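## Task

Using the robot's viewpoint, place the battery in the blue divided tray's front right compartment, the bolt in its back compartment, and the screw cap in its front left compartment. Nothing may count as placed if only the robot is holding it there at the end. All objects have to settle and stop moving shortly after you end, otherwise it fails. Release everything and move the grippers away at the end.

## Robot and tools

Robot: two arms, left_arm and right_arm, each with six joints and a parallel gripper. Each arm's joints are, in order: waist, shoulder, elbow, wrist pitch, wrist yaw, wrist roll. Stated ranges in radians: waist -2.618 to 3.054, shoulder 0.000 to 3.142, elbow 0.000 to 3.142, wrist pitch -1.571 to 1.571, wrist yaw -1.571 to 1.571, wrist roll -2.094 to 2.094. The true ends may sit up to 0.036 rad either way of these.

Scene frame, used in the printed state: origin on the table top midway between the arms, +x out over the table (away from the robot), +z up, and left_arm on the +y side. The names left and right are just labels for the arms, not image sides. Front/back and left/right of the tray are judged as the robot sees it, so front means smaller x and right means the -y side.

Tool execute_actions takes "actions": a list holding at most one item, plus optional "pictures" (boolean). Three forms: an empty list just reports the state and includes camera pictures; an action {"rows": [...], "steps": n} with n from 3 to 15 (default 15); a wait {"steps": n} with n up to 300 and no rows. Each control step is 1/30 s.

Rows: each row is one flat list of 14 numbers covering both arms, always all 14 even if one arm stays still. Order: left_arm waist, shoulder, elbow, wrist pitch, wrist yaw, wrist roll, opening, then right_arm in the same seven-number order. The six joint numbers are absolute target angles in radians, in the same form as the Joint positions line, not offsets. Opening is absolute too, on a scale from -1 (closed) to +1 (fully open). One row is used per step; if rows run out, the last one is repeated. Up to 15 rows per action. To keep an arm still, repeat its current joint values from the latest result.

A call is refused (nothing sent) if any target lies more than 0.036 rad beyond a stated range end and beyond the joint's current angle. Targets past a joint's real end are clipped to it, and the result then notes "joint sent to its limit" (possibly for an earlier action). Motion is rate-limited: each step, the commanded angle stays within a fixed lead of the measured one (waist 0.202, shoulder 0.258, elbow 0.238, wrist pitch 0.573, wrist yaw and roll 0.522 rad), and targets that would move the hand over 70 mm from where it is are scaled back. Far moves therefore take several actions.

Timing: the result comes back 3 steps before the action ends; those steps run while you compose the next call. Arms keep heading for the last row sent while you think or wait, until everything has nearly stopped or a step is HELD. HELD marks steps where your row was not fully sent; "joint command not followed" means a clearance check altered or blocked some joint targets.

Results: the state line gives, per arm, end_effector_position (metres, scene frame) and end_effector_quat_wxyz. This point sits between the finger pads about 1 cm behind the fingertips; the fingers point along the gripper's +z and close along its y. Printed positions can be off, more so at long reach. Joint positions and Joint velocities list each arm's six joints (rad, rad/s) then the pad gap (m, m/s; 0.094 m is fully open). grip_measured is the measured finger opening on the same -1..1 scale you command; each gripper's reading may be offset by about 1 mm. Away from the ends of the scale, the fingers go to where grip_measured would equal your number. To hold something, keep commanding roughly 0.03 below grip_measured for a firm grip, less for a gentler one. Very thin parts (under about 2 mm) get less force.

Tool zoom_image: {"camera": name, "region": [x0, y0, x1, y1]} in pixels of that camera's latest image, origin at top-left, region at most 504 by 504. Cameras: cam_high and cam_low (504x504), cam_left_wrist and cam_right_wrist (616x616, fisheye).

Tool finished_scene: {"scene": n} with the current scene's number. Replying without any tool call ends everything.

Motor heat: carrying a load warms motors. A MOTOR HOT warning appears from 75 °C; at 90 °C the arm halts for 10 seconds; at 100 °C the arm and gripper go limp and drop. These appear as OVER-TEMPERATURE FAULT lines. Do not hold loads longer than needed.

Avoid: knocking or placing anything off the table, dropping or slamming parts, pressing hard, and letting the arms collide or push on each other. Expect occasional brief tugs on held parts or shoves on loose ones; check placements afterward. Before finishing, open the grippers, lift clear, and confirm every part rests inside its compartment on its own. Smooth, economical motion is preferred.

Each tool is called after "Emit:" by a JSON object that holds its "name" and its "arguments", one argument or row to a line.

## Session

Emit:
{"name": "execute_actions", "arguments": {
  "actions": []
}}

Scene clock: 0.00 s of 4800.00 s.
left_arm: end_effector_position=(+0.4975, +0.4770, +0.3911) grip_measured=+1.000 end_effector_quat_wxyz=(+0.645, -0.112, +0.722, +0.223) | right_arm: end_effector_position=(+0.1096, +0.3993, +0.0986) grip_measured=+1.000 end_effector_quat_wxyz=(-0.244, -0.266, +0.619, +0.697)
Joint positions: left_arm=[ 0.564  1.643  1.506  0.07  -0.117  0.171  0.094] | right_arm=[ 1.126  2.871  2.132  0.93  -1.068  1.671  0.094]
Joint velocities: left_arm=[-0.002 -0.007 -0.007 -0.007 -0.081  0.081  0.   ] | right_arm=[ 0.002  0.007  0.012  0.022 -0.022 -0.007  0.   ]

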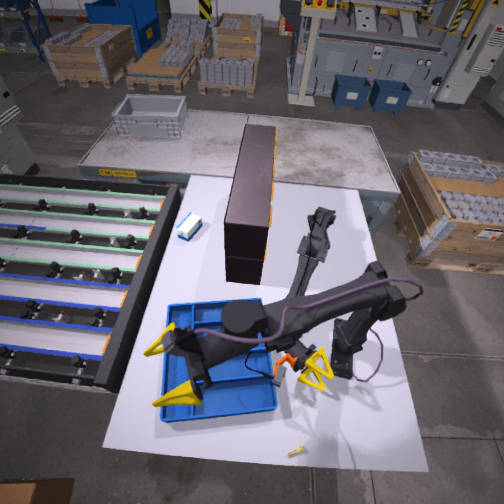

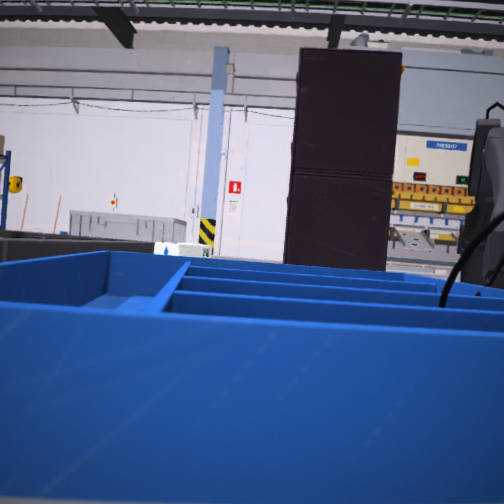

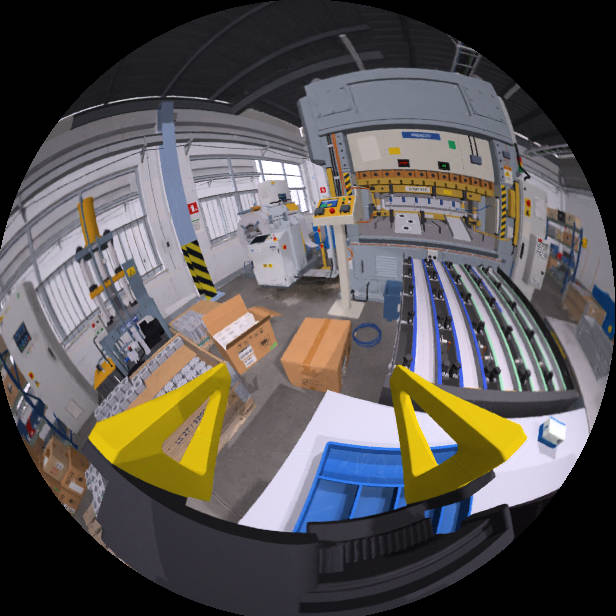

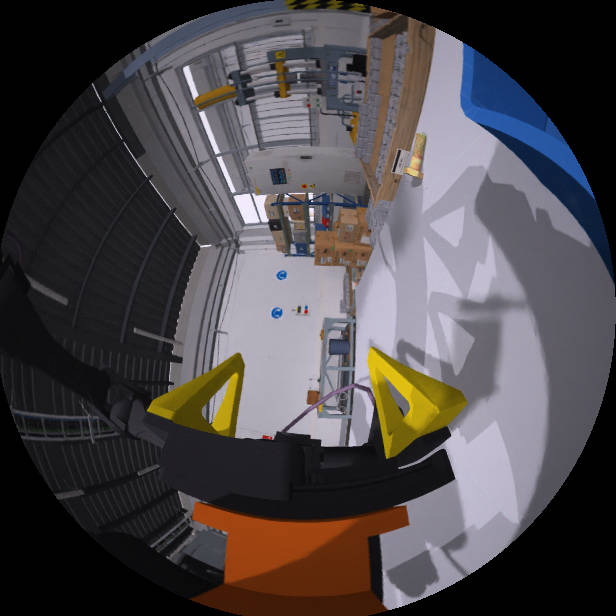

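Emit:
{"name": "execute_actions", "arguments": {
  "actions": [
    {"rows":[[1.9,1.6,1.5,-0.5,0,0,1,1.11,2.8,2.132,0.93,0,1,1]],"steps":15}
  ]
}}

Emit:
{"name": "execute_actions", "arguments": {
  "actions": [
    {"steps":15}
  ],
  "pictures": true
}}

Scene clock: 0.53 s of 4800.00 s.
left_arm: end_effector_position=(+0.3150, +0.6576, +0.2882) grip_measured=+1.000 end_effector_quat_wxyz=(+0.444, -0.363, +0.784, +0.235) | right_arm: end_effector_position=(+0.2685, +0.4358, +0.1693) grip_measured=+1.000 end_effector_quat_wxyz=(+0.285, -0.107, +0.597, +0.742)
Joint positions: left_arm=[ 1.091  1.631  1.506 -0.393 -0.02   0.041  0.094] | right_arm=[ 1.114  2.795  2.127  0.937 -0.15   1.067  0.094]
Joint velocities: left_arm=[ 1.609  0.007 -0.007 -0.418  0.007 -0.183  0.   ] | right_arm=[-0.037  0.012  0.007 -0.007  0.974 -0.344  0.   ]
Steps of this call (steps 1 to 4: nothing new was sent; steps 5 to 16: the first 12 steps of this action). Readings (joint positions):
5: left_arm=[0.575 1.641 1.506 0.039 -0.101 0.158] | right_arm=[1.126 2.866 2.129 0.929 -1.013 1.606]
6: left_arm=[0.596 1.635 1.506 -0.018 -0.081 0.142] | right_arm=[1.127 2.862 2.127 0.926 -0.924 1.516]
8: left_arm=[0.669 1.631 1.506 -0.127 -0.057 0.113] | right_arm=[1.126 2.846 2.127 0.925 -0.745 1.349]
12: left_arm=[0.864 1.631 1.506 -0.298 -0.032 0.068] | right_arm=[1.121 2.807 2.127 0.928 -0.366 1.149]
16: the state above

Scene clock: 1.03 s of 4800.00 s.
left_arm: end_effector_position=(-0.0779, +0.7468, +0.2711) grip_measured=+1.000 end_effector_quat_wxyz=(-0.294, +0.673, -0.574, -0.363) | right_arm: end_effector_position=(+0.2929, +0.4291, +0.1693) grip_measured=+1.000 end_effector_quat_wxyz=(+0.344, -0.069, +0.602, +0.717)
Joint positions: left_arm=[ 1.925  1.631  1.506 -0.474 -0.018  0.012  0.094] | right_arm=[ 1.113  2.796  2.127  0.937 -0.014  1.013  0.094]
Joint velocities: left_arm=[ 0.496  0.002  0.002 -0.095 -0.037 -0.022  0.   ] | right_arm=[ 0.007 -0.012 -0.022  0.022  0.051  0.007  0.   ]
Kept back: nothing.
Steps of this call (steps 1 to 3: the last 3 steps of your previous action; steps 4 to 15: the robot went on to your last target). Readings (joint positions):
1: left_arm=[1.149 1.631 1.506 -0.407 -0.018 0.037] | right_arm=[1.113 2.795 2.127 0.937 -0.121 1.056]
2: left_arm=[1.209 1.631 1.506 -0.419 -0.016 0.033] | right_arm=[1.113 2.795 2.127 0.937 -0.097 1.047]
4: left_arm=[1.328 1.631 1.506 -0.437 -0.013 0.027] | right_arm=[1.113 2.796 2.127 0.937 -0.064 1.034]
8: left_arm=[1.569 1.631 1.506 -0.457 -0.008 0.020] | right_arm=[1.113 2.796 2.127 0.937 -0.031 1.021]
15: the state above

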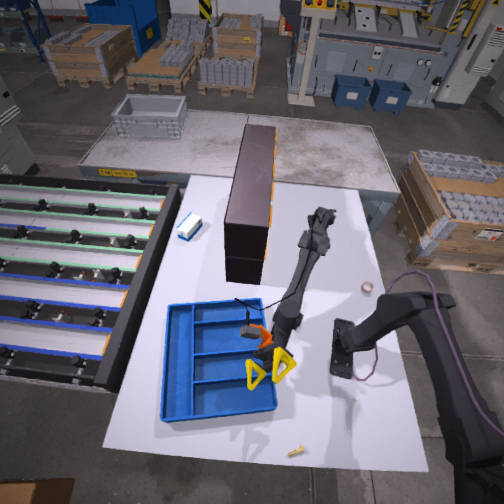

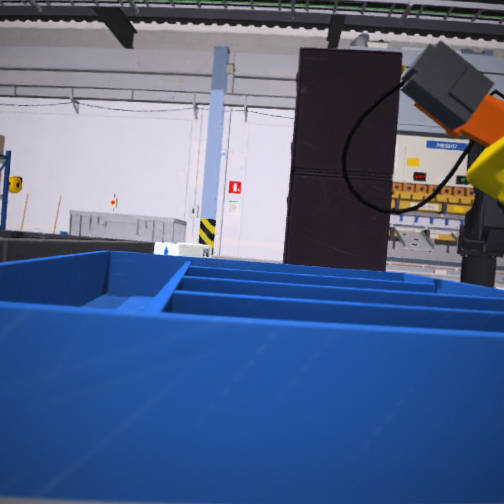

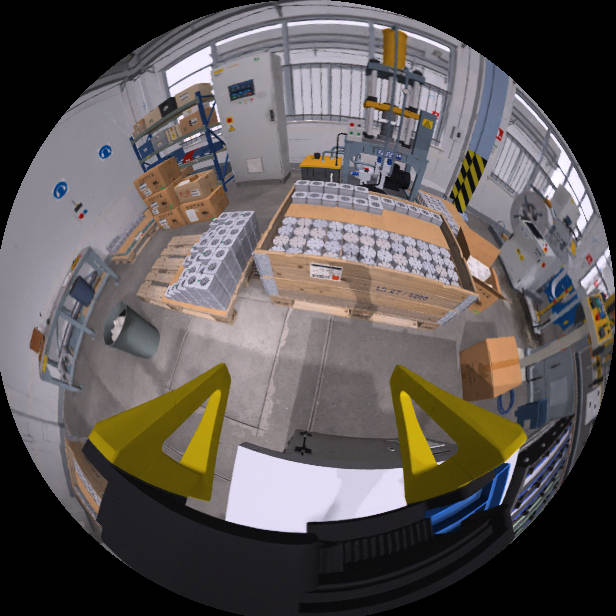

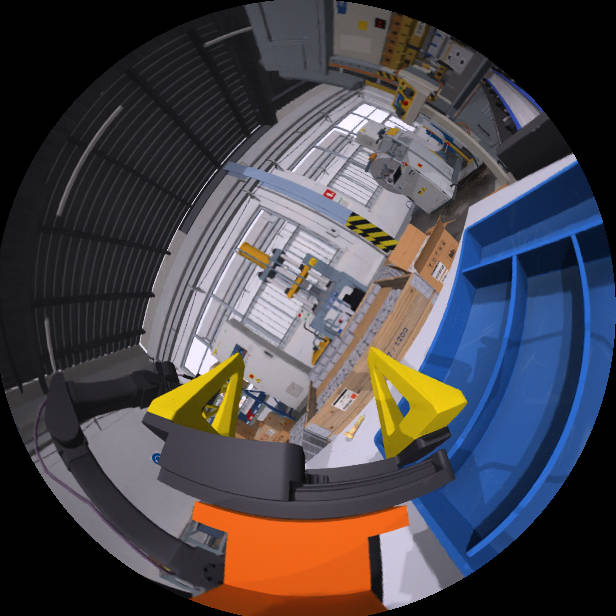

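Emit:
{"name": "execute_actions", "arguments": {
  "actions": [
    {"rows":[[1.9,1.6,1.5,-1.1,0,0.59,0.3,1.3,1.7,1.4,0,0,0,1]],"steps":15}
  ]
}}

Emit:
{"name": "execute_actions", "arguments": {
  "actions": [
    {"rows":[[1.7,1.7,1.5,-1.19,0,0.59,0.3,1.4,0.6,0.6,-0.7,0,0,1]],"steps":15}
  ]
}}

Emit:
{"name": "execute_actions", "arguments": {
  "actions": [
    {"rows":[[1.244,1.84,1.49,-1.19,0,0.59,0.3,1.4,0.6,0.6,-0.7,0,0,1]],"steps":15}
  ]
}}

Emit:
{"name": "execute_actions", "arguments": {
  "actions": [
    {"steps":12}
  ],
  "pictures": true
}}

Scene clock: 1.67 s of 4800.00 s.
left_arm: end_effector_position=(-0.0500, +0.6405, +0.1847) grip_measured=+0.302 end_effector_quat_wxyz=(+0.084, -0.545, +0.814, +0.184) | right_arm: end_effector_position=(+0.1330, +0.3345, +0.1240) grip_measured=+1.000 end_effector_quat_wxyz=(+0.355, -0.472, +0.713, +0.378)
Joint positions: left_arm=[ 1.902  1.623  1.505 -1.046 -0.009  0.529  0.061] | right_arm=[1.321 2.117 1.446 0.189 0.027 0.246 0.094]
Joint velocities: left_arm=[ 0.002 -0.002  0.017 -0.286 -0.066  0.33  -0.001] | right_arm=[-0.164 -1.971 -1.013 -1.443 -0.183 -1.282  0.   ]
Steps of this call (steps 1 to 7: the robot went on to your last target; steps 8 to 19: the first 12 steps of this action). Readings (joint positions):
8: left_arm=[1.902 1.631 1.508 -0.521 -0.010 0.064] | right_arm=[1.119 2.775 2.101 0.906 -0.007 0.972]
9: left_arm=[1.902 1.626 1.508 -0.588 -0.010 0.137] | right_arm=[1.128 2.734 2.046 0.839 -0.001 0.917]
11: left_arm=[1.902 1.623 1.508 -0.743 -0.010 0.275] | right_arm=[1.162 2.644 1.943 0.708 0.004 0.803]
15: left_arm=[1.902 1.623 1.505 -0.964 -0.009 0.455] | right_arm=[1.262 2.411 1.703 0.416 0.003 0.524]
19: the state above

Scene clock: 2.17 s of 4800.00 s.
left_arm: end_effector_position=(+0.0300, +0.6184, +0.1432) grip_measured=+0.302 end_effector_quat_wxyz=(+0.050, -0.443, +0.892, +0.081) | right_arm: end_effector_position=(+0.0792, +0.1338, +0.2066) grip_measured=+1.000 end_effector_quat_wxyz=(+0.322, -0.589, +0.677, +0.302)
Joint positions: left_arm=[ 1.693  1.716  1.505 -1.169  0.003  0.578  0.061] | right_arm=[ 1.38   1.312  1.01  -0.354  0.017  0.051  0.094]
Joint velocities: left_arm=[ 0.076 -0.017  0.012 -0.11  -0.007  0.037 -0.001] | right_arm=[ 0.017 -1.463 -1.311 -1.077 -0.022 -0.139  0.   ]
Steps of this call (steps 1 to 3: the last 3 steps of your previous action; steps 4 to 15: the first 12 steps of this action). Readings (joint positions):
4: left_arm=[1.885 1.629 1.505 -1.081 -0.018 0.558] | right_arm=[1.311 1.886 1.399 0.089 0.025 0.143]
5: left_arm=[1.848 1.638 1.505 -1.094 -0.025 0.561] | right_arm=[1.316 1.822 1.375 0.056 0.025 0.130]
7: left_arm=[1.748 1.673 1.505 -1.120 -0.018 0.568] | right_arm=[1.336 1.704 1.314 -0.024 0.025 0.107]
11: left_arm=[1.676 1.716 1.505 -1.154 0.003 0.576] | right_arm=[1.372 1.504 1.175 -0.199 0.019 0.074]
15: the state above

Scene clock: 2.67 s of 4800.00 s.
left_arm: end_effector_position=(+0.1939, +0.5605, +0.0903) grip_measured=+0.302 end_effector_quat_wxyz=(+0.014, -0.213, +0.977, +0.006) | right_arm: end_effector_position=(+0.0636, -0.0248, +0.1728) grip_measured=+1.000 end_effector_quat_wxyz=(+0.321, -0.609, +0.663, +0.294)
Joint positions: left_arm=[ 1.202  1.864  1.494 -1.173  0.011  0.58   0.061] | right_arm=[ 1.389  0.6    0.599 -0.67   0.012  0.008  0.094]
Joint velocities: left_arm=[ 0.11  -0.042  0.002 -0.037 -0.022 -0.037 -0.   ] | right_arm=[-0.027  0.022  0.007 -0.007  0.037 -0.051  0.   ]
Steps of this call (steps 1 to 3: the last 3 steps of your previous action; steps 4 to 15: the first 12 steps of this action). Readings (joint positions):
4: left_arm=[1.680 1.725 1.505 -1.177 -0.006 0.579] | right_arm=[1.382 1.091 0.811 -0.474 0.017 0.033]
5: left_arm=[1.647 1.740 1.505 -1.177 -0.015 0.579] | right_arm=[1.383 1.027 0.756 -0.500 0.017 0.030]
7: left_arm=[1.541 1.791 1.505 -1.175 -0.016 0.579] | right_arm=[1.387 0.870 0.652 -0.570 0.015 0.022]
11: left_arm=[1.292 1.864 1.498 -1.167 -0.009 0.579] | right_arm=[1.389 0.616 0.597 -0.664 0.012 0.012]
15: the state above

Scene clock: 3.07 s of 4800.00 s.
left_arm: end_effector_position=(+0.1798, +0.5675, +0.0907) grip_measured=+0.302 end_effector_quat_wxyz=(+0.010, -0.233, +0.972, +0.007) | right_arm: end_effector_position=(+0.0635, -0.0255, +0.1719) grip_measured=+1.000 end_effector_quat_wxyz=(+0.319, -0.611, +0.663, +0.292)
Joint positions: left_arm=[ 1.244  1.862  1.494 -1.178  0.005  0.58   0.061] | right_arm=[ 1.389  0.6    0.599 -0.675  0.012  0.006  0.094]
Joint velocities: left_arm=[-0.012 -0.002  0.007 -0.007 -0.066 -0.066 -0.   ] | right_arm=[ 0.002 -0.007 -0.002 -0.007 -0.022  0.066  0.   ]
Kept back: nothing.
Steps of this call (steps 1 to 3: the last 3 steps of your previous action; steps 4 to 12: the robot went on to your last target). Readings (joint positions):
1: left_arm=[1.209 1.863 1.494 -1.174 0.011 0.580] | right_arm=[1.389 0.600 0.599 -0.671 0.012 0.008]
2: left_arm=[1.218 1.862 1.494 -1.175 0.011 0.580] | right_arm=[1.389 0.600 0.599 -0.672 0.012 0.007]
4: left_arm=[1.236 1.862 1.494 -1.176 0.008 0.580] | right_arm=[1.389 0.600 0.599 -0.673 0.012 0.006]
8: left_arm=[1.244 1.862 1.494 -1.177 0.005 0.580] | right_arm=[1.389 0.600 0.599 -0.674 0.012 0.006]
12: the state above

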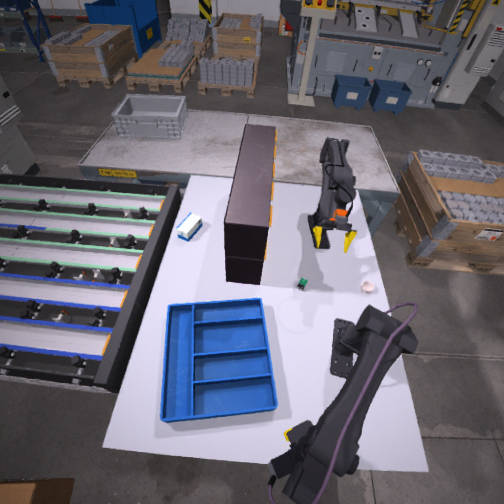

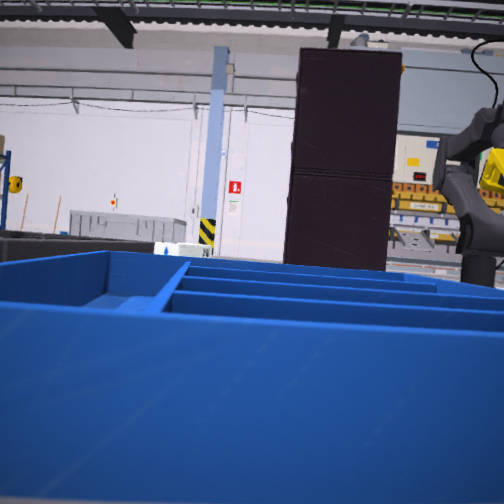

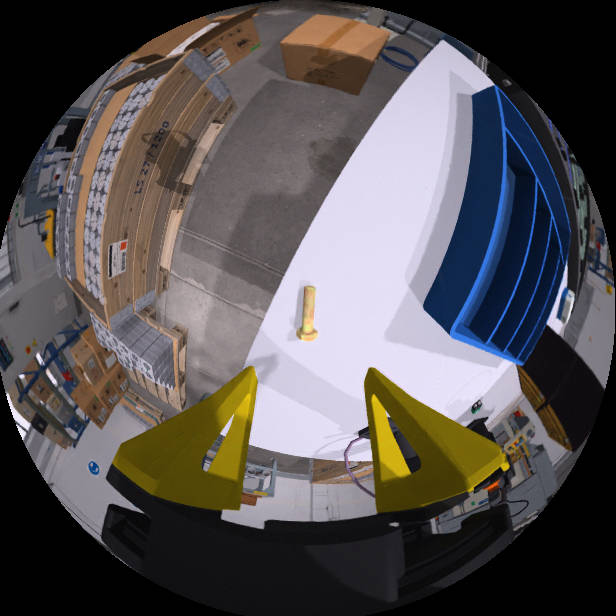

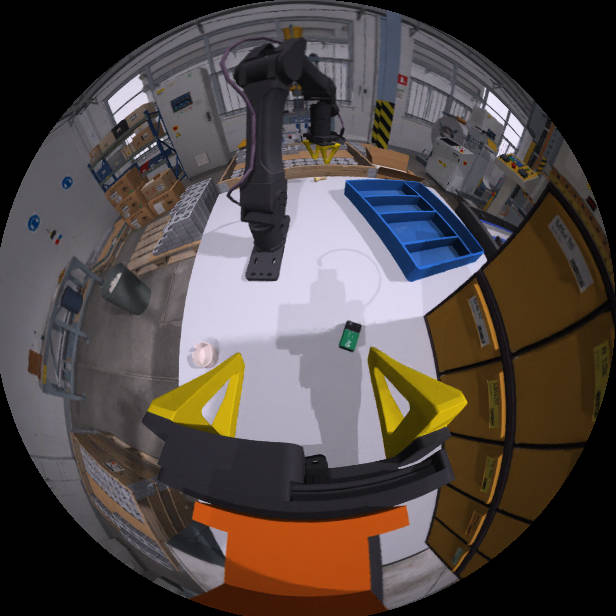

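Emit:
{"name": "execute_actions", "arguments": {
  "actions": [
    {"rows":[[1.222,1.97,1.415,-0.99,0,0.57,0,1.13,1.5,1.32,-1.16,0,-0.05,0.4]],"steps":15}
  ]
}}

Emit:
{"name": "execute_actions", "arguments": {
  "actions": [
    {"rows":[[1.222,1.97,1.415,-0.99,0,0.57,0,1.13,1.715,1.325,-1.16,0,-0.05,0.4]],"steps":15}
  ]
}}

Emit:
{"name": "execute_actions", "arguments": {
  "actions": [
    {"steps":8}
  ],
  "pictures": true
}}

Scene clock: 3.80 s of 4800.00 s.
left_arm: end_effector_position=(+0.1893, +0.5718, +0.0272) grip_measured=+0.002 end_effector_quat_wxyz=(-0.006, -0.225, +0.974, -0.009) | right_arm: end_effector_position=(+0.1492, +0.0484, +0.1627) grip_measured=+0.402 end_effector_quat_wxyz=(+0.134, -0.593, +0.788, +0.091)
Joint positions: left_arm=[ 1.227  1.992  1.413 -1.013  0.005  0.58   0.047] | right_arm=[ 1.139  1.495  1.319 -1.07   0.002 -0.041  0.066]
Joint velocities: left_arm=[-0.012 -0.032 -0.012  0.095 -0.051 -0.066 -0.001] | right_arm=[-0.002  0.877 -0.115 -0.315 -0.066  0.051 -0.   ]
Steps of this call (steps 1 to 10: the robot went on to your last target; steps 11 to 22: the first 12 steps of this action). Readings (joint positions):
11: left_arm=[1.243 1.869 1.486 -1.161 0.005 0.580] | right_arm=[1.359 0.635 0.637 -0.746 -0.004 -0.004]
12: left_arm=[1.240 1.880 1.474 -1.127 0.005 0.580] | right_arm=[1.288 0.717 0.715 -0.851 -0.007 -0.013]
14: left_arm=[1.233 1.928 1.451 -1.073 0.005 0.580] | right_arm=[1.176 0.903 0.877 -0.967 -0.001 -0.023]
18: left_arm=[1.227 1.994 1.415 -1.028 0.005 0.580] | right_arm=[1.139 1.263 1.212 -1.072 0.002 -0.035]
22: the state above

Scene clock: 4.30 s of 4800.00 s.
left_arm: end_effector_position=(+0.1911, +0.5747, +0.0273) grip_measured=+0.002 end_effector_quat_wxyz=(-0.001, -0.225, +0.974, -0.004) | right_arm: end_effector_position=(+0.1441, +0.0329, +0.0878) grip_measured=+0.402 end_effector_quat_wxyz=(+0.007, -0.603, +0.798, +0.004)
Joint positions: left_arm=[ 1.227  1.992  1.413 -0.999  0.005  0.58   0.047] | right_arm=[ 1.139  1.731  1.319 -1.142  0.002 -0.045  0.066]
Joint velocities: left_arm=[ 0.007  0.002 -0.002 -0.022 -0.022 -0.066  0.001] | right_arm=[ 0.022 -0.076 -0.007  0.037  0.007 -0.051 -0.   ]
Steps of this call (steps 1 to 3: the last 3 steps of your previous action; steps 4 to 15: the first 12 steps of this action). Readings (joint positions):
4: left_arm=[1.227 1.992 1.413 -1.004 0.005 0.580] | right_arm=[1.139 1.546 1.316 -1.125 0.002 -0.043]
5: left_arm=[1.227 1.992 1.413 -1.002 0.005 0.580] | right_arm=[1.139 1.576 1.329 -1.132 0.002 -0.044]
7: left_arm=[1.227 1.992 1.413 -1.001 0.005 0.580] | right_arm=[1.139 1.658 1.334 -1.131 0.002 -0.044]
11: left_arm=[1.227 1.992 1.413 -0.999 0.005 0.580] | right_arm=[1.139 1.739 1.319 -1.136 0.002 -0.045]
15: the state above

Scene clock: 4.57 s of 4800.00 s.
left_arm: end_effector_position=(+0.1911, +0.5748, +0.0273) grip_measured=+0.002 end_effector_quat_wxyz=(-0.001, -0.225, +0.974, -0.004) | right_arm: end_effector_position=(+0.1440, +0.0328, +0.0884) grip_measured=+0.402 end_effector_quat_wxyz=(+0.008, -0.603, +0.798, +0.004)
Joint positions: left_arm=[ 1.227  1.992  1.413 -0.999  0.005  0.58   0.047] | right_arm=[ 1.139  1.728  1.319 -1.143  0.002 -0.045  0.066]
Joint velocities: left_arm=[ 0.007 -0.002  0.007  0.037 -0.037  0.037 -0.   ] | right_arm=[-0.002  0.002  0.007 -0.022  0.022  0.007 -0.   ]
Kept back: nothing.
Steps of this call (steps 1 to 3: the last 3 steps of your previous action; steps 4 to 8: the robot went on to your last target). Readings (joint positions):
1: left_arm=[1.227 1.992 1.413 -0.999 0.005 0.580] | right_arm=[1.139 1.729 1.319 -1.142 0.002 -0.045]
2: left_arm=[1.227 1.992 1.413 -0.999 0.005 0.580] | right_arm=[1.139 1.728 1.319 -1.143 0.002 -0.045]
4: left_arm=[1.227 1.992 1.413 -0.999 0.005 0.580] | right_arm=[1.139 1.728 1.319 -1.143 0.002 -0.045]
8: the state above

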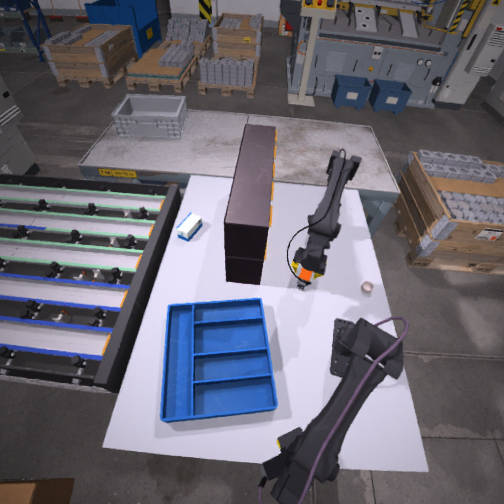

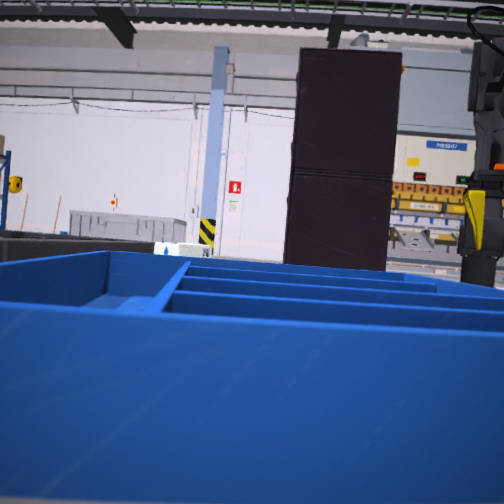

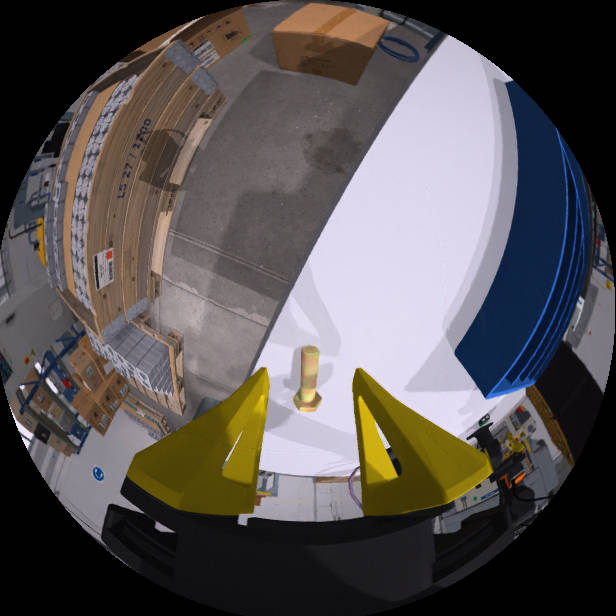

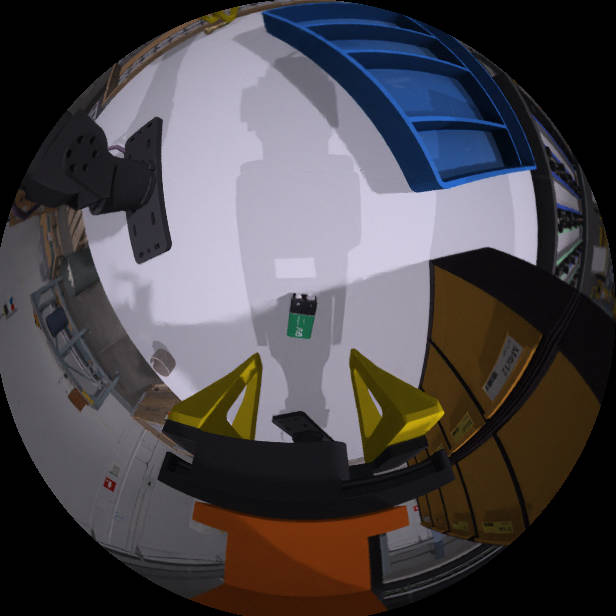

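Emit:
{"name": "execute_actions", "arguments": {
  "actions": [
    {"rows":[[1.252,1.955,1.37,-0.96,0,0.59,-0.2,1.15,1.74,1.2,-1,0,0.01,0.2],[1.252,1.955,1.37,-0.96,0,0.59,-0.2,1.15,1.74,1.2,-1,0,0.01,0.2],[1.252,1.955,1.37,-0.96,0,0.59,-0.2,1.15,1.74,1.2,-1,0,0.01,0.2],[1.252,1.955,1.32,-0.91,0,0.59,-0.2,1.15,1.783,1.092,-0.85,0,0.01,0.2]],"steps":15}
  ]
}}

Emit:
{"name": "execute_actions", "arguments": {
  "actions": [
    {"steps":10}
  ],
  "pictures": true
}}

Scene clock: 5.17 s of 4800.00 s.
left_arm: end_effector_position=(+0.1794, +0.5698, +0.0141) grip_measured=-0.198 end_effector_quat_wxyz=(-0.000, -0.235, +0.972, -0.003) | right_arm: end_effector_position=(+0.1372, +0.0123, +0.0142) grip_measured=+0.202 end_effector_quat_wxyz=(-0.017, -0.584, +0.811, -0.014)
Joint positions: left_arm=[ 1.248  1.972  1.328 -0.932  0.005  0.58   0.038] | right_arm=[ 1.139  1.795  1.087 -0.907  0.002  0.001  0.056]
Joint velocities: left_arm=[-0.017  0.002 -0.017  0.11   0.022  0.007 -0.   ] | right_arm=[ 0.007 -0.037 -0.012  0.33  -0.051  0.022 -0.001]
Steps of this call (steps 1 to 6: the robot went on to your last target; steps 7 to 18: the first 12 steps of this action). Readings (joint positions):
7: left_arm=[1.228 1.989 1.408 -0.992 0.005 0.580] | right_arm=[1.139 1.727 1.303 -1.123 0.002 -0.038]
8: left_arm=[1.231 1.985 1.399 -0.984 0.005 0.580] | right_arm=[1.139 1.723 1.277 -1.092 0.002 -0.029]
10: left_arm=[1.240 1.978 1.379 -0.971 0.005 0.580] | right_arm=[1.139 1.730 1.215 -1.043 0.002 -0.017]
14: left_arm=[1.248 1.972 1.333 -0.942 0.005 0.580] | right_arm=[1.139 1.783 1.101 -0.944 0.002 -0.004]
18: the state above

Scene clock: 5.50 s of 4800.00 s.
left_arm: end_effector_position=(+0.1809, +0.5724, +0.0141) grip_measured=-0.198 end_effector_quat_wxyz=(+0.004, -0.235, +0.972, +0.001) | right_arm: end_effector_position=(+0.1400, +0.0208, +0.0141) grip_measured=+0.202 end_effector_quat_wxyz=(-0.002, -0.583, +0.812, -0.003)
Joint positions: left_arm=[ 1.248  1.972  1.328 -0.92   0.005  0.58   0.038] | right_arm=[ 1.139  1.794  1.087 -0.871  0.002  0.004  0.056]
Joint velocities: left_arm=[-0.007 -0.012  0.002  0.037 -0.007  0.051 -0.001] | right_arm=[-0.002 -0.007 -0.007  0.037 -0.007 -0.022 -0.001]
Kept back: nothing.
Steps of this call (steps 1 to 3: the last 3 steps of your previous action; steps 4 to 10: the robot went on to your last target). Readings (joint positions):
1: left_arm=[1.248 1.972 1.328 -0.929 0.005 0.580] | right_arm=[1.139 1.794 1.087 -0.898 0.002 0.002]
2: left_arm=[1.248 1.972 1.328 -0.927 0.005 0.580] | right_arm=[1.139 1.794 1.087 -0.891 0.002 0.002]
4: left_arm=[1.248 1.972 1.328 -0.923 0.005 0.580] | right_arm=[1.139 1.794 1.087 -0.882 0.002 0.003]
8: left_arm=[1.248 1.972 1.328 -0.920 0.005 0.580] | right_arm=[1.139 1.794 1.087 -0.873 0.002 0.004]
10: the state above

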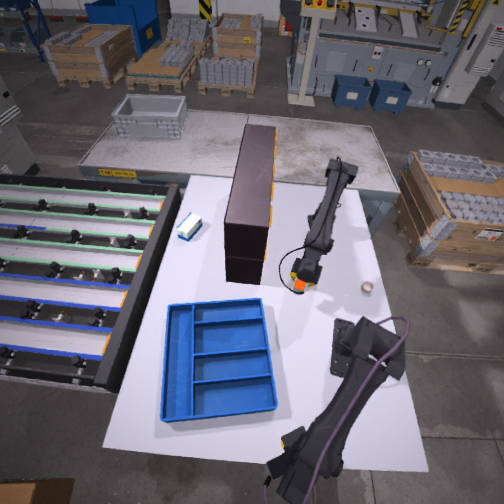

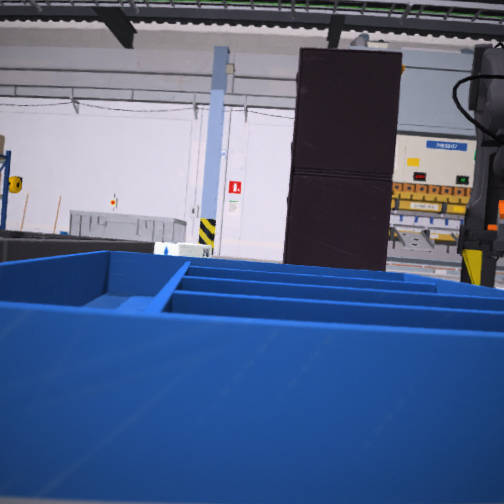

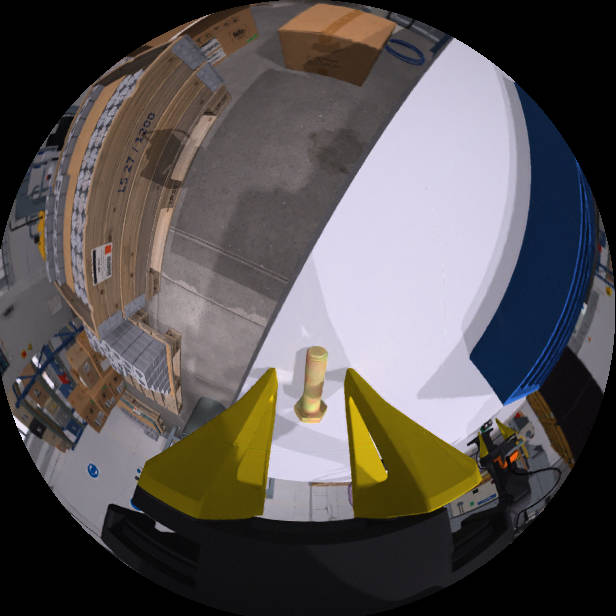

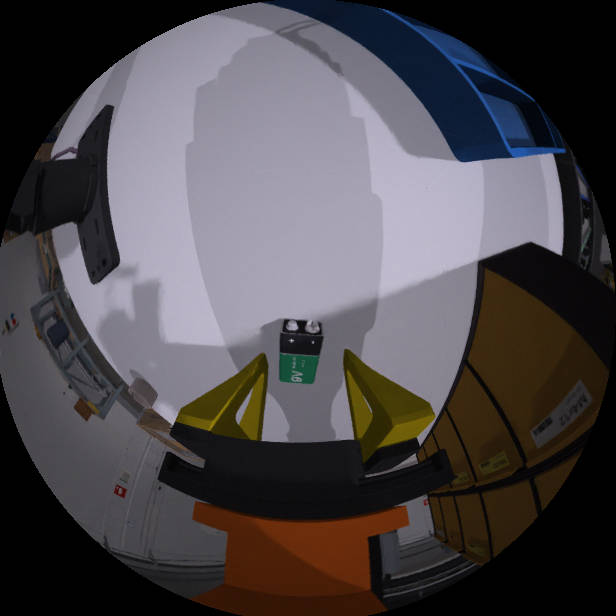

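Emit:
{"name": "execute_actions", "arguments": {
  "actions": [
    {"rows":[[1.252,1.955,1.30,-0.89,0,0.63,-0.3,1.16,1.783,1.092,-0.83,0,0.05,0]],"steps":8}
  ]
}}

Emit:
{"name": "execute_actions", "arguments": {
  "actions": [
    {"rows":[[1.252,1.955,1.30,-0.89,0,0.63,-0.85,1.16,1.783,1.092,-0.83,0,0.05,-0.5]],"steps":12}
  ]
}}

Scene clock: 5.73 s of 4800.00 s.
left_arm: end_effector_position=(+0.1810, +0.5734, +0.0132) grip_measured=-0.298 end_effector_quat_wxyz=(+0.006, -0.223, +0.975, +0.005) | right_arm: end_effector_position=(+0.1381, +0.0256, +0.0141) grip_measured=+0.002 end_effector_quat_wxyz=(+0.004, -0.577, +0.817, +0.002)
Joint positions: left_arm=[ 1.248  1.97   1.32  -0.906  0.003  0.605  0.033] | right_arm=[ 1.15   1.794  1.087 -0.855  0.002  0.031  0.047]
Joint velocities: left_arm=[ 0.002 -0.022 -0.042  0.037 -0.007  0.095 -0.   ] | right_arm=[ 0.046 -0.017 -0.012  0.037 -0.022  0.051 -0.002]
Steps of this call (steps 1 to 2: the robot went on to your last target; steps 3 to 7: the first 5 steps of this action). Readings (joint positions):
3: left_arm=[1.248 1.972 1.326 -0.916 0.005 0.586] | right_arm=[1.140 1.794 1.087 -0.868 0.002 0.010]
4: left_arm=[1.248 1.972 1.324 -0.912 0.003 0.593] | right_arm=[1.142 1.794 1.087 -0.864 0.002 0.017]
6: left_arm=[1.248 1.970 1.321 -0.907 0.003 0.602] | right_arm=[1.148 1.794 1.087 -0.858 0.002 0.027]
7: the state above

Scene clock: 6.13 s of 4800.00 s.
left_arm: end_effector_position=(+0.1812, +0.5740, +0.0131) grip_measured=-0.836 end_effector_quat_wxyz=(+0.007, -0.217, +0.976, +0.006) | right_arm: end_effector_position=(+0.1383, +0.0273, +0.0141) grip_measured=-0.473 end_effector_quat_wxyz=(+0.007, -0.572, +0.820, +0.004)
Joint positions: left_arm=[ 1.248  1.969  1.32  -0.903  0.002  0.618  0.008] | right_arm=[ 1.151  1.794  1.087 -0.848  0.002  0.044  0.025]
Joint velocities: left_arm=[ 0.002 -0.017 -0.022  0.037 -0.095  0.022  0.   ] | right_arm=[ 0.022  0.002  0.002 -0.037 -0.007 -0.037 -0.001]
Steps of this call (steps 1 to 3: the last 3 steps of your previous action; steps 4 to 12: the first 9 steps of this action). Readings (joint positions):
4: left_arm=[1.248 1.969 1.320 -0.905 0.002 0.613] | right_arm=[1.151 1.794 1.087 -0.850 0.002 0.039]
5: left_arm=[1.248 1.969 1.320 -0.904 0.002 0.614] | right_arm=[1.151 1.794 1.087 -0.850 0.002 0.040]
7: left_arm=[1.248 1.969 1.320 -0.903 0.002 0.616] | right_arm=[1.151 1.794 1.087 -0.849 0.002 0.042]
11: left_arm=[1.248 1.969 1.320 -0.903 0.002 0.617] | right_arm=[1.151 1.794 1.087 -0.848 0.002 0.044]
12: the state above

Emit:
{"name": "execute_actions", "arguments": {
  "actions": [
    {"rows":[[1.2,1.85,1.65,-1.2,0,0.3,-0.88,1.16,1.6,1.35,-1.2,0,0.05,-0.51]],"steps":11}
  ]
}}

Emit:
{"name": "execute_actions", "arguments": {
  "actions": [
    {"rows":[[0.45,2.2,2.3,-1.3,0,-1.35,-0.88,1.16,1.6,1.35,-1.2,0,0.05,-0.51]],"steps":15}
  ]
}}

Emit:
{"name": "execute_actions", "arguments": {
  "actions": [
    {"rows":[[0.45,2.3,2.4,-1.3,0,-1.35,-0.88,1.16,1.6,1.35,-1.2,0,0.05,-0.51],[0.45,2.35,2.45,-1.3,0,-1.35,-0.88,1.16,1.6,1.35,-1.2,0,0.05,-0.51],[0.45,2.4,2.5,-1.3,0,-1.35,-0.88,1.16,1.6,1.35,-1.2,0,0.05,-0.51],[0.45,2.44,2.52,-1.28,0,-1.35,-0.88,1.16,1.6,1.35,-1.2,0,0.05,-0.51],[0.45,2.48,2.52,-1.27,0,-1.35,-0.88,1.16,1.6,1.35,-1.2,0,0.05,-0.51]],"steps":15}
  ]
}}

Emit:
{"name": "execute_actions", "arguments": {
  "actions": [
    {"steps":10}
  ],
  "pictures": true
}}

Scene clock: 6.67 s of 4800.00 s.
left_arm: end_effector_position=(+0.2177, +0.6043, +0.1226) grip_measured=-0.854 end_effector_quat_wxyz=(+0.080, -0.305, +0.947, +0.067) | right_arm: end_effector_position=(+0.1471, +0.0551, +0.1362) grip_measured=-0.473 end_effector_quat_wxyz=(+0.091, -0.568, +0.815, +0.069)
Joint positions: left_arm=[ 1.206  1.876  1.618 -1.104  0.     0.389  0.007] | right_arm=[ 1.151  1.601  1.344 -1.084  0.002  0.045  0.025]
Joint velocities: left_arm=[-0.1   -0.618  0.618 -0.139  0.051 -0.535 -0.   ] | right_arm=[ 0.002 -0.657  0.491 -0.374 -0.022  0.066  0.001]
Steps of this call (steps 1 to 3: the last 3 steps of your previous action; steps 4 to 8: the robot went on to your last target; steps 9 to 16: the first 8 steps of this action). Readings (joint positions):
9: left_arm=[1.246 1.967 1.340 -0.933 0.001 0.588] | right_arm=[1.151 1.788 1.104 -0.876 0.002 0.045]
10: left_arm=[1.241 1.967 1.375 -0.984 0.000 0.550] | right_arm=[1.151 1.776 1.133 -0.928 0.002 0.045]
12: left_arm=[1.228 1.947 1.464 -1.048 0.000 0.489] | right_arm=[1.151 1.723 1.210 -1.002 0.002 0.045]
16: the state above

Scene clock: 7.17 s of 4800.00 s.
left_arm: end_effector_position=(+0.4276, +0.5252, +0.1260) grip_measured=-0.854 end_effector_quat_wxyz=(+0.129, -0.461, +0.878, +0.015) | right_arm: end_effector_position=(+0.1411, +0.0364, +0.1378) grip_measured=-0.473 end_effector_quat_wxyz=(+0.061, -0.570, +0.818, +0.046)
Joint positions: left_arm=[ 0.744  2.247  2.173 -1.237 -0.013 -0.414  0.007] | right_arm=[ 1.151  1.597  1.36  -1.181  0.002  0.045  0.025]
Joint velocities: left_arm=[-1.179  0.007  0.579 -0.066 -0.007 -1.722 -0.001] | right_arm=[-0.002 -0.002  0.007  0.037 -0.095  0.007 -0.   ]
Steps of this call (steps 1 to 3: the last 3 steps of your previous action; steps 4 to 15: the first 12 steps of this action). Readings (joint positions):
4: left_arm=[1.190 1.856 1.678 -1.169 -0.007 0.293] | right_arm=[1.151 1.578 1.360 -1.133 0.002 0.045]
5: left_arm=[1.166 1.901 1.741 -1.211 -0.014 0.221] | right_arm=[1.151 1.585 1.360 -1.145 0.002 0.045]
7: left_arm=[1.090 2.012 1.859 -1.225 -0.016 0.087] | right_arm=[1.151 1.594 1.360 -1.161 0.002 0.045]
11: left_arm=[0.916 2.198 2.057 -1.233 -0.015 -0.183] | right_arm=[1.151 1.597 1.360 -1.176 0.002 0.045]
15: the state above

Scene clock: 7.67 s of 4800.00 s.
left_arm: end_effector_position=(+0.5436, +0.3911, +0.0948) grip_measured=-0.854 end_effector_quat_wxyz=(-0.129, +0.678, -0.719, +0.081) | right_arm: end_effector_position=(+0.1409, +0.0357, +0.1376) grip_measured=-0.473 end_effector_quat_wxyz=(+0.060, -0.570, +0.818, +0.045)
Joint positions: left_arm=[ 0.431  2.513  2.505 -1.256  0.013 -1.276  0.007] | right_arm=[ 1.151  1.597  1.36  -1.184  0.002  0.045  0.025]
Joint velocities: left_arm=[ 0.291  0.242 -0.002 -0.11  -0.11  -0.447 -0.   ] | right_arm=[-0.027 -0.007 -0.012 -0.022 -0.051 -0.037  0.   ]
Steps of this call (steps 1 to 3: the last 3 steps of your previous action; steps 4 to 15: the first 12 steps of this action). Readings (joint positions):
4: left_arm=[0.567 2.250 2.257 -1.252 -0.012 -0.674] | right_arm=[1.151 1.597 1.360 -1.183 0.002 0.045]
5: left_arm=[0.523 2.274 2.314 -1.270 -0.010 -0.768] | right_arm=[1.151 1.597 1.360 -1.183 0.002 0.045]
7: left_arm=[0.448 2.340 2.439 -1.268 -0.003 -0.957] | right_arm=[1.151 1.597 1.360 -1.183 0.002 0.045]
11: left_arm=[0.399 2.445 2.505 -1.240 0.013 -1.183] | right_arm=[1.151 1.597 1.360 -1.184 0.002 0.045]
15: the state above

Scene clock: 8.00 s of 4800.00 s.
left_arm: end_effector_position=(+0.5383, +0.4053, +0.0987) grip_measured=-0.854 end_effector_quat_wxyz=(-0.130, +0.707, -0.690, +0.081) | right_arm: end_effector_position=(+0.1409, +0.0357, +0.1376) grip_measured=-0.473 end_effector_quat_wxyz=(+0.060, -0.570, +0.818, +0.045)
Joint positions: left_arm=[ 0.456  2.505  2.505 -1.264  0.007 -1.333  0.007] | right_arm=[ 1.151  1.597  1.36  -1.184  0.002  0.045  0.025]
Joint velocities: left_arm=[-0.012 -0.017 -0.017  0.022 -0.037 -0.11  -0.002] | right_arm=[ 0.002 -0.002  0.002  0.007 -0.022  0.037 -0.   ]
Kept back: nothing.
Steps of this call (steps 1 to 3: the last 3 steps of your previous action; steps 4 to 10: the robot went on to your last target). Readings (joint positions):
1: left_arm=[0.440 2.519 2.505 -1.260 0.012 -1.289] | right_arm=[1.151 1.597 1.360 -1.184 0.002 0.045]
2: left_arm=[0.447 2.520 2.505 -1.263 0.011 -1.299] | right_arm=[1.151 1.597 1.360 -1.184 0.002 0.045]
4: left_arm=[0.457 2.516 2.505 -1.264 0.008 -1.314] | right_arm=[1.151 1.597 1.360 -1.184 0.002 0.045]
8: left_arm=[0.457 2.506 2.505 -1.264 0.007 -1.330] | right_arm=[1.151 1.597 1.360 -1.184 0.002 0.045]
10: the state above

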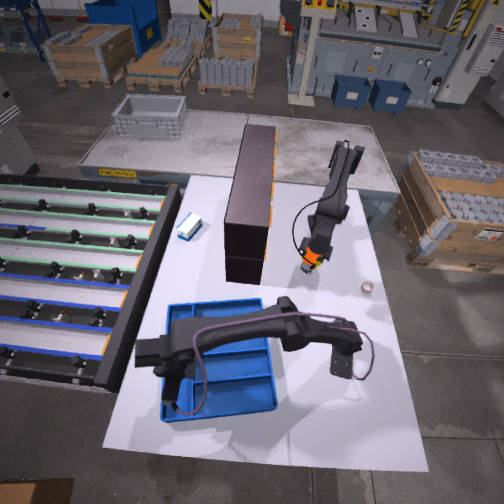

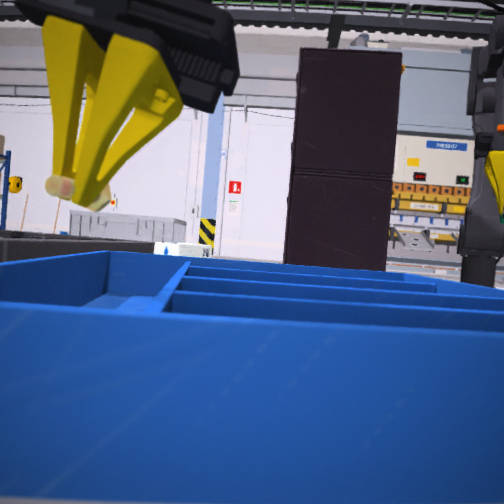

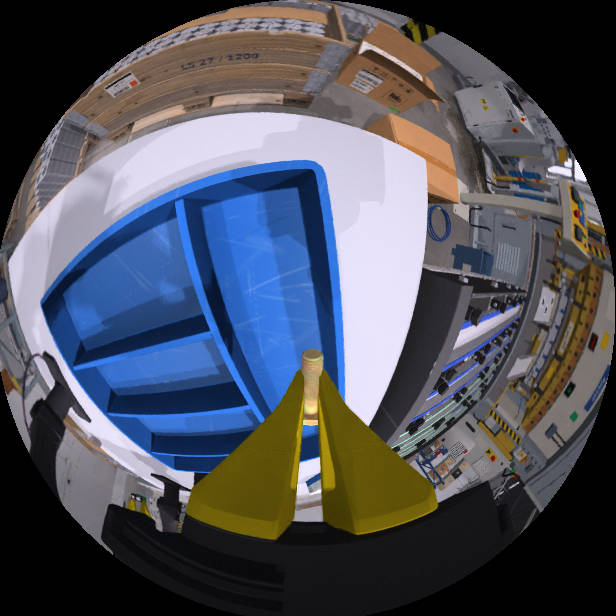

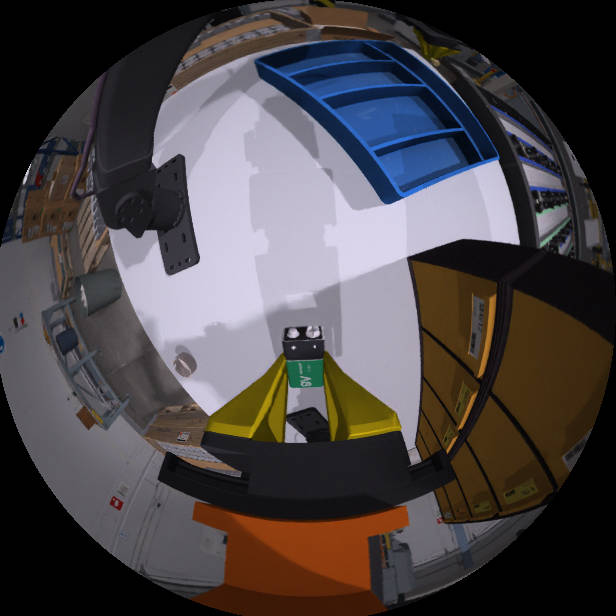

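Good; descend.

Emit:
{"name": "execute_actions", "arguments": {
  "actions": [
    {"rows":[[0.45,2.49,2.47,-1.23,0,-1.35,-0.88,1.16,1.6,1.35,-1.2,0,0.05,-0.51],[0.45,2.5,2.44,-1.2,0,-1.35,-0.88,1.16,1.6,1.35,-1.2,0,0.05,-0.51],[0.45,2.51,2.41,-1.17,0,-1.35,-0.88,1.16,1.6,1.35,-1.2,0,0.05,-0.51],[0.45,2.52,2.38,-1.14,0,-1.35,-0.88,1.16,1.6,1.35,-1.2,0,0.05,-0.51],[0.45,2.535,2.35,-1.11,0,-1.35,-0.88,1.16,1.6,1.35,-1.2,0,0.05,-0.51]],"steps":15}
  ]
}}

Emit:
{"name": "execute_actions", "arguments": {
  "actions": [
    {"steps":6}
  ],
  "pictures": true
}}

Scene clock: 8.50 s of 4800.00 s.
left_arm: end_effector_position=(+0.5328, +0.4037, +0.0275) grip_measured=-0.854 end_effector_quat_wxyz=(-0.091, +0.714, -0.692, +0.059) | right_arm: end_effector_position=(+0.1409, +0.0357, +0.1376) grip_measured=-0.473 end_effector_quat_wxyz=(+0.060, -0.570, +0.818, +0.045)
Joint positions: left_arm=[ 0.456  2.562  2.349 -1.141  0.007 -1.339  0.007] | right_arm=[ 1.151  1.597  1.36  -1.184  0.002  0.045  0.025]
Joint velocities: left_arm=[ 0.032  0.071 -0.056  0.037  0.007 -0.007 -0.   ] | right_arm=[ 0.007  0.012  0.022 -0.081  0.066 -0.037  0.   ]
Steps of this call (steps 1 to 3: the robot went on to your last target; steps 4 to 15: the first 12 steps of this action). Readings (joint positions):
4: left_arm=[0.456 2.504 2.501 -1.261 0.007 -1.337] | right_arm=[1.151 1.597 1.360 -1.184 0.002 0.045]
5: left_arm=[0.456 2.503 2.490 -1.250 0.007 -1.338] | right_arm=[1.151 1.597 1.360 -1.184 0.002 0.045]
7: left_arm=[0.456 2.502 2.450 -1.214 0.007 -1.338] | right_arm=[1.151 1.597 1.360 -1.184 0.002 0.045]
11: left_arm=[0.456 2.530 2.370 -1.156 0.007 -1.339] | right_arm=[1.151 1.597 1.360 -1.184 0.002 0.045]
15: the state above

Scene clock: 8.70 s of 4800.00 s.
left_arm: end_effector_position=(+0.5367, +0.4047, +0.0292) grip_measured=-0.854 end_effector_quat_wxyz=(-0.099, +0.713, -0.691, +0.063) | right_arm: end_effector_position=(+0.1409, +0.0357, +0.1376) grip_measured=-0.473 end_effector_quat_wxyz=(+0.060, -0.570, +0.818, +0.045)
Joint positions: left_arm=[ 0.456  2.56   2.348 -1.124  0.007 -1.339  0.007] | right_arm=[ 1.151  1.597  1.36  -1.184  0.002  0.045  0.025]
Joint velocities: left_arm=[-0.017  0.002  0.007 -0.007  0.066 -0.051  0.   ] | right_arm=[ 0.002  0.002  0.007  0.022  0.022  0.037 -0.001]
Kept back: nothing.
Steps of this call (steps 1 to 3: the last 3 steps of your previous action; steps 4 to 6: the robot went on to your last target). Readings (joint positions):
1: left_arm=[0.456 2.563 2.348 -1.139 0.007 -1.339] | right_arm=[1.151 1.597 1.360 -1.184 0.002 0.045]
2: left_arm=[0.456 2.563 2.348 -1.137 0.007 -1.339] | right_arm=[1.151 1.597 1.360 -1.184 0.002 0.045]
4: left_arm=[0.456 2.560 2.348 -1.129 0.007 -1.339] | right_arm=[1.151 1.597 1.360 -1.184 0.002 0.045]
6: the state above

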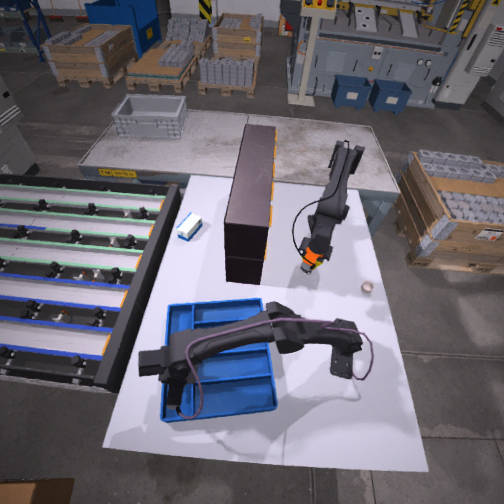

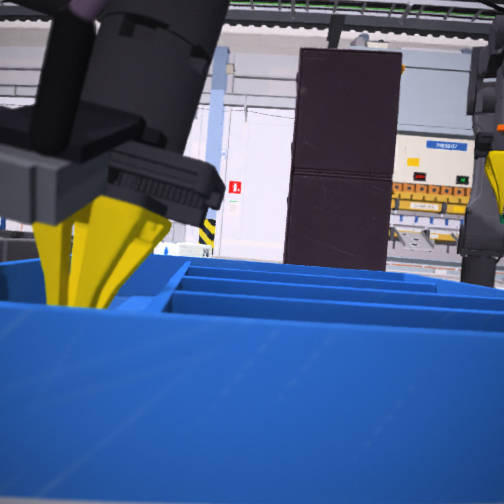

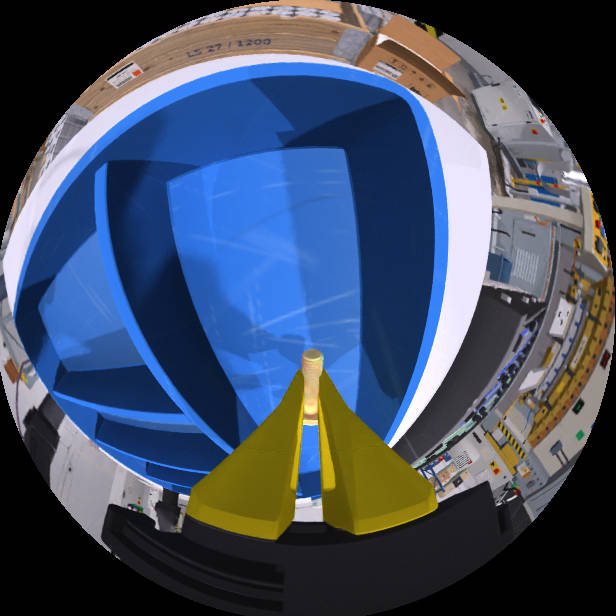

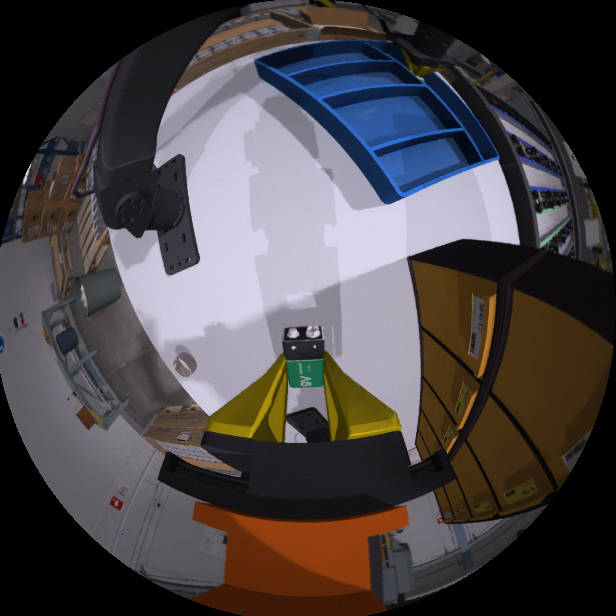

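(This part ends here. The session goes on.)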